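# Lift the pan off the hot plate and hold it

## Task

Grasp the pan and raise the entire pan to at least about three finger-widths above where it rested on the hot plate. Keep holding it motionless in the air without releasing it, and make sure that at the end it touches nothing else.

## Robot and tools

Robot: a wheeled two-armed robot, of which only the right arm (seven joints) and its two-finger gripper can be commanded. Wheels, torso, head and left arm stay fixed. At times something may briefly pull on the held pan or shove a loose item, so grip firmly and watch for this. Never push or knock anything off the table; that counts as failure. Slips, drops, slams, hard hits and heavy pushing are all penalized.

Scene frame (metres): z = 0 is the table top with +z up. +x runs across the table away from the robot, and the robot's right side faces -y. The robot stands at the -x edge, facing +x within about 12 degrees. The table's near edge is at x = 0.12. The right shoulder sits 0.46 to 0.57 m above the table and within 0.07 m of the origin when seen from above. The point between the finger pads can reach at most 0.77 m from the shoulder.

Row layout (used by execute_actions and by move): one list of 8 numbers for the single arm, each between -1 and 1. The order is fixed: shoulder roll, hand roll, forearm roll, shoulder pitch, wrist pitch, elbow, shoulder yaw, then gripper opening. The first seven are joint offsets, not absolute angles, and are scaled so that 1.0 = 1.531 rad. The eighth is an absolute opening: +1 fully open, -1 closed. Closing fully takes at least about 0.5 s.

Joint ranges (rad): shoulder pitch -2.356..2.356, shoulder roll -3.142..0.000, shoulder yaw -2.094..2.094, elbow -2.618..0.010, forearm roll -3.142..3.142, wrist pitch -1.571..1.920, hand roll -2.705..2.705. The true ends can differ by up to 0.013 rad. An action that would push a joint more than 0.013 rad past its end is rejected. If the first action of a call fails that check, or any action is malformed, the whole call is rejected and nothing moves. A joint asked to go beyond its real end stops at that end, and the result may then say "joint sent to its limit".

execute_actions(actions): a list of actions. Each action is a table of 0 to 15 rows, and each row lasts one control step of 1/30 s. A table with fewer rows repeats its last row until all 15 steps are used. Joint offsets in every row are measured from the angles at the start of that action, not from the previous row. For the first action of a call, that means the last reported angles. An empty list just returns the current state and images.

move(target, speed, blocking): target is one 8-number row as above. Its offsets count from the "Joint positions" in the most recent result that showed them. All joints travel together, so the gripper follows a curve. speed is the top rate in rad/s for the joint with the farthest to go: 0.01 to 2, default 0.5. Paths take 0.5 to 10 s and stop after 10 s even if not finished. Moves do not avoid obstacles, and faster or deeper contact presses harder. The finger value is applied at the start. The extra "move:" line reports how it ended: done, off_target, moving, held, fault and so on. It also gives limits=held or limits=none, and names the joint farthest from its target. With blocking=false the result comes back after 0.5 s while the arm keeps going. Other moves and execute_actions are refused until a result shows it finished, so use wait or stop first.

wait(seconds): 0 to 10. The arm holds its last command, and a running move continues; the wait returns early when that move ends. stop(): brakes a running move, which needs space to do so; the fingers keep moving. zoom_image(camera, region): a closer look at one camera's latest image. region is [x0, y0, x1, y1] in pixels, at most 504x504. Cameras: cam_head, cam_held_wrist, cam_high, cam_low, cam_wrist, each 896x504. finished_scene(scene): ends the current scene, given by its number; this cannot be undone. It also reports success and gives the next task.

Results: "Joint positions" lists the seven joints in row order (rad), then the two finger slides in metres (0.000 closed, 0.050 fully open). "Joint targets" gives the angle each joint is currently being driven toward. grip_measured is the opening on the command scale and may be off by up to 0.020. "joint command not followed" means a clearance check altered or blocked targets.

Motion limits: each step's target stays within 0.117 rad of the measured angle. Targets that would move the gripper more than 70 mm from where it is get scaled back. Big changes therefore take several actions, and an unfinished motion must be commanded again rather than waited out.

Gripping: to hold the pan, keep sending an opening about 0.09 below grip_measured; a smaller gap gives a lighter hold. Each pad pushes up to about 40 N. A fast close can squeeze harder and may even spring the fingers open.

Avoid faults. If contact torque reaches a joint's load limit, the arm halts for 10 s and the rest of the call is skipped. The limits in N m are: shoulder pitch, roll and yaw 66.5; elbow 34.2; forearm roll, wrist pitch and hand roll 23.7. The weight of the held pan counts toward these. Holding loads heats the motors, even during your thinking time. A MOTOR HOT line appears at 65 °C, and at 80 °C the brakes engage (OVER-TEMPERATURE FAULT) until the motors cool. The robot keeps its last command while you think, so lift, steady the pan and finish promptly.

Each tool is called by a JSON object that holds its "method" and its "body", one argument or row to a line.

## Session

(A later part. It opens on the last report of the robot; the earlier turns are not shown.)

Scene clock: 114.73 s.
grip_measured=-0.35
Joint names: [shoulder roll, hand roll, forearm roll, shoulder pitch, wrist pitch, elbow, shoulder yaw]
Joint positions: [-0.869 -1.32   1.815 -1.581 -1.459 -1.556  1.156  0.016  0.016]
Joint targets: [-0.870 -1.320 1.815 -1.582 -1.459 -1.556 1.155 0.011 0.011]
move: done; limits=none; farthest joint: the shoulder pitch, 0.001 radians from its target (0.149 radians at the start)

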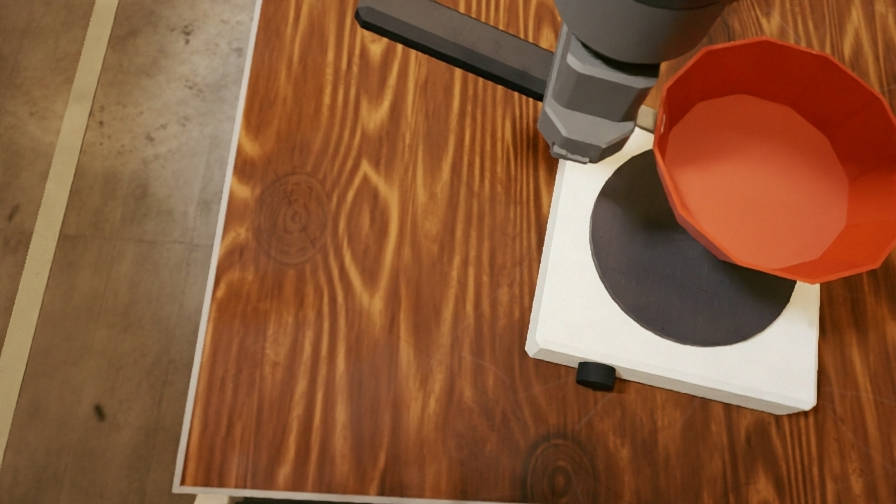

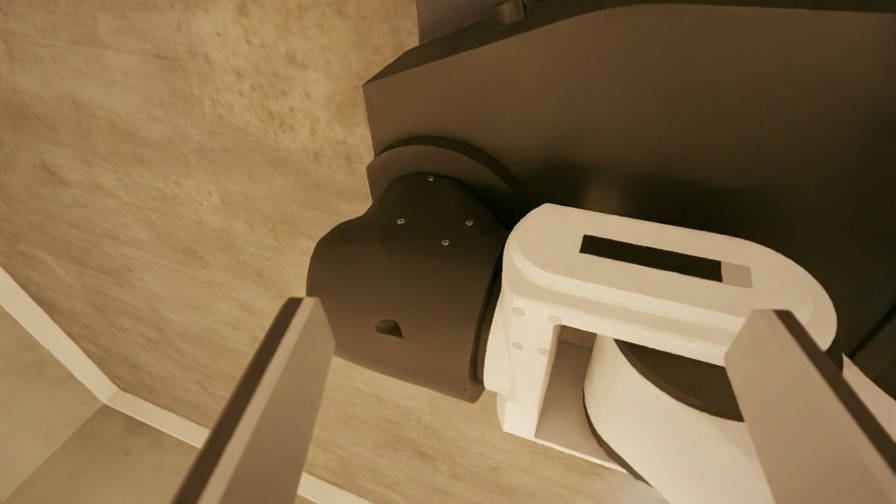

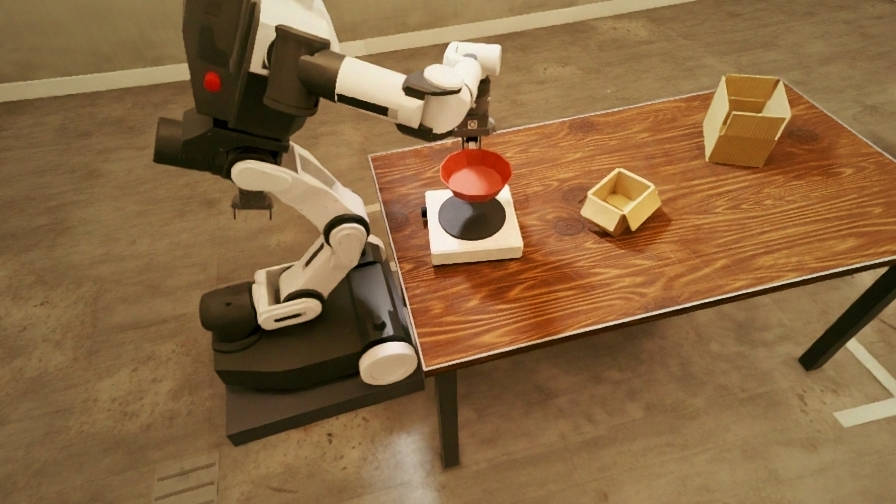

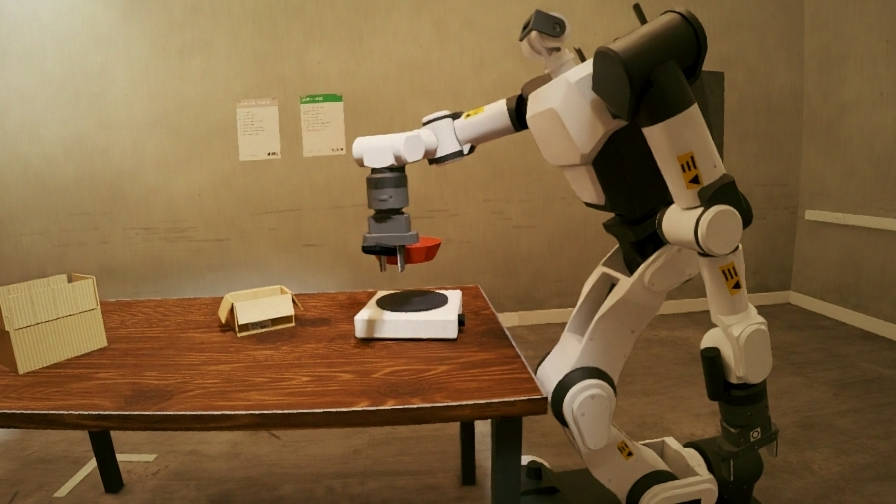

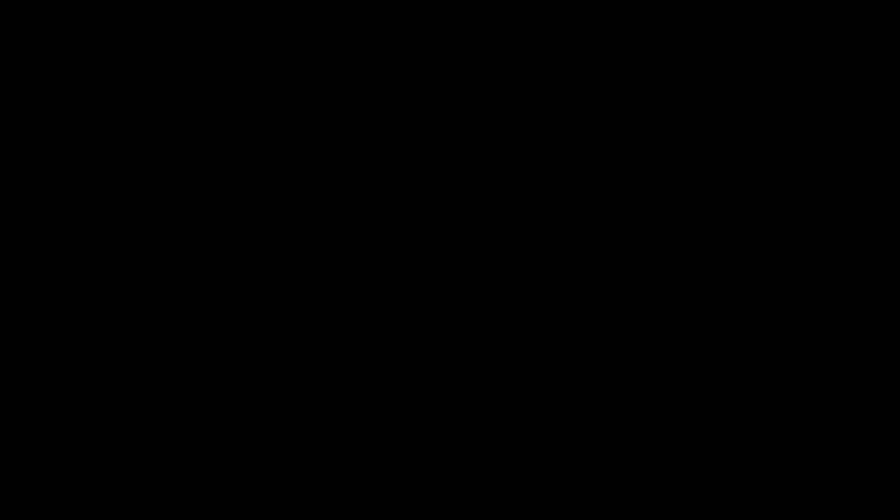

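The pan is level and about 10 cm up, with no slip.

{"method": "finished_scene", "body": {
  "scene": 2
}}

The scene is finished: the task was done.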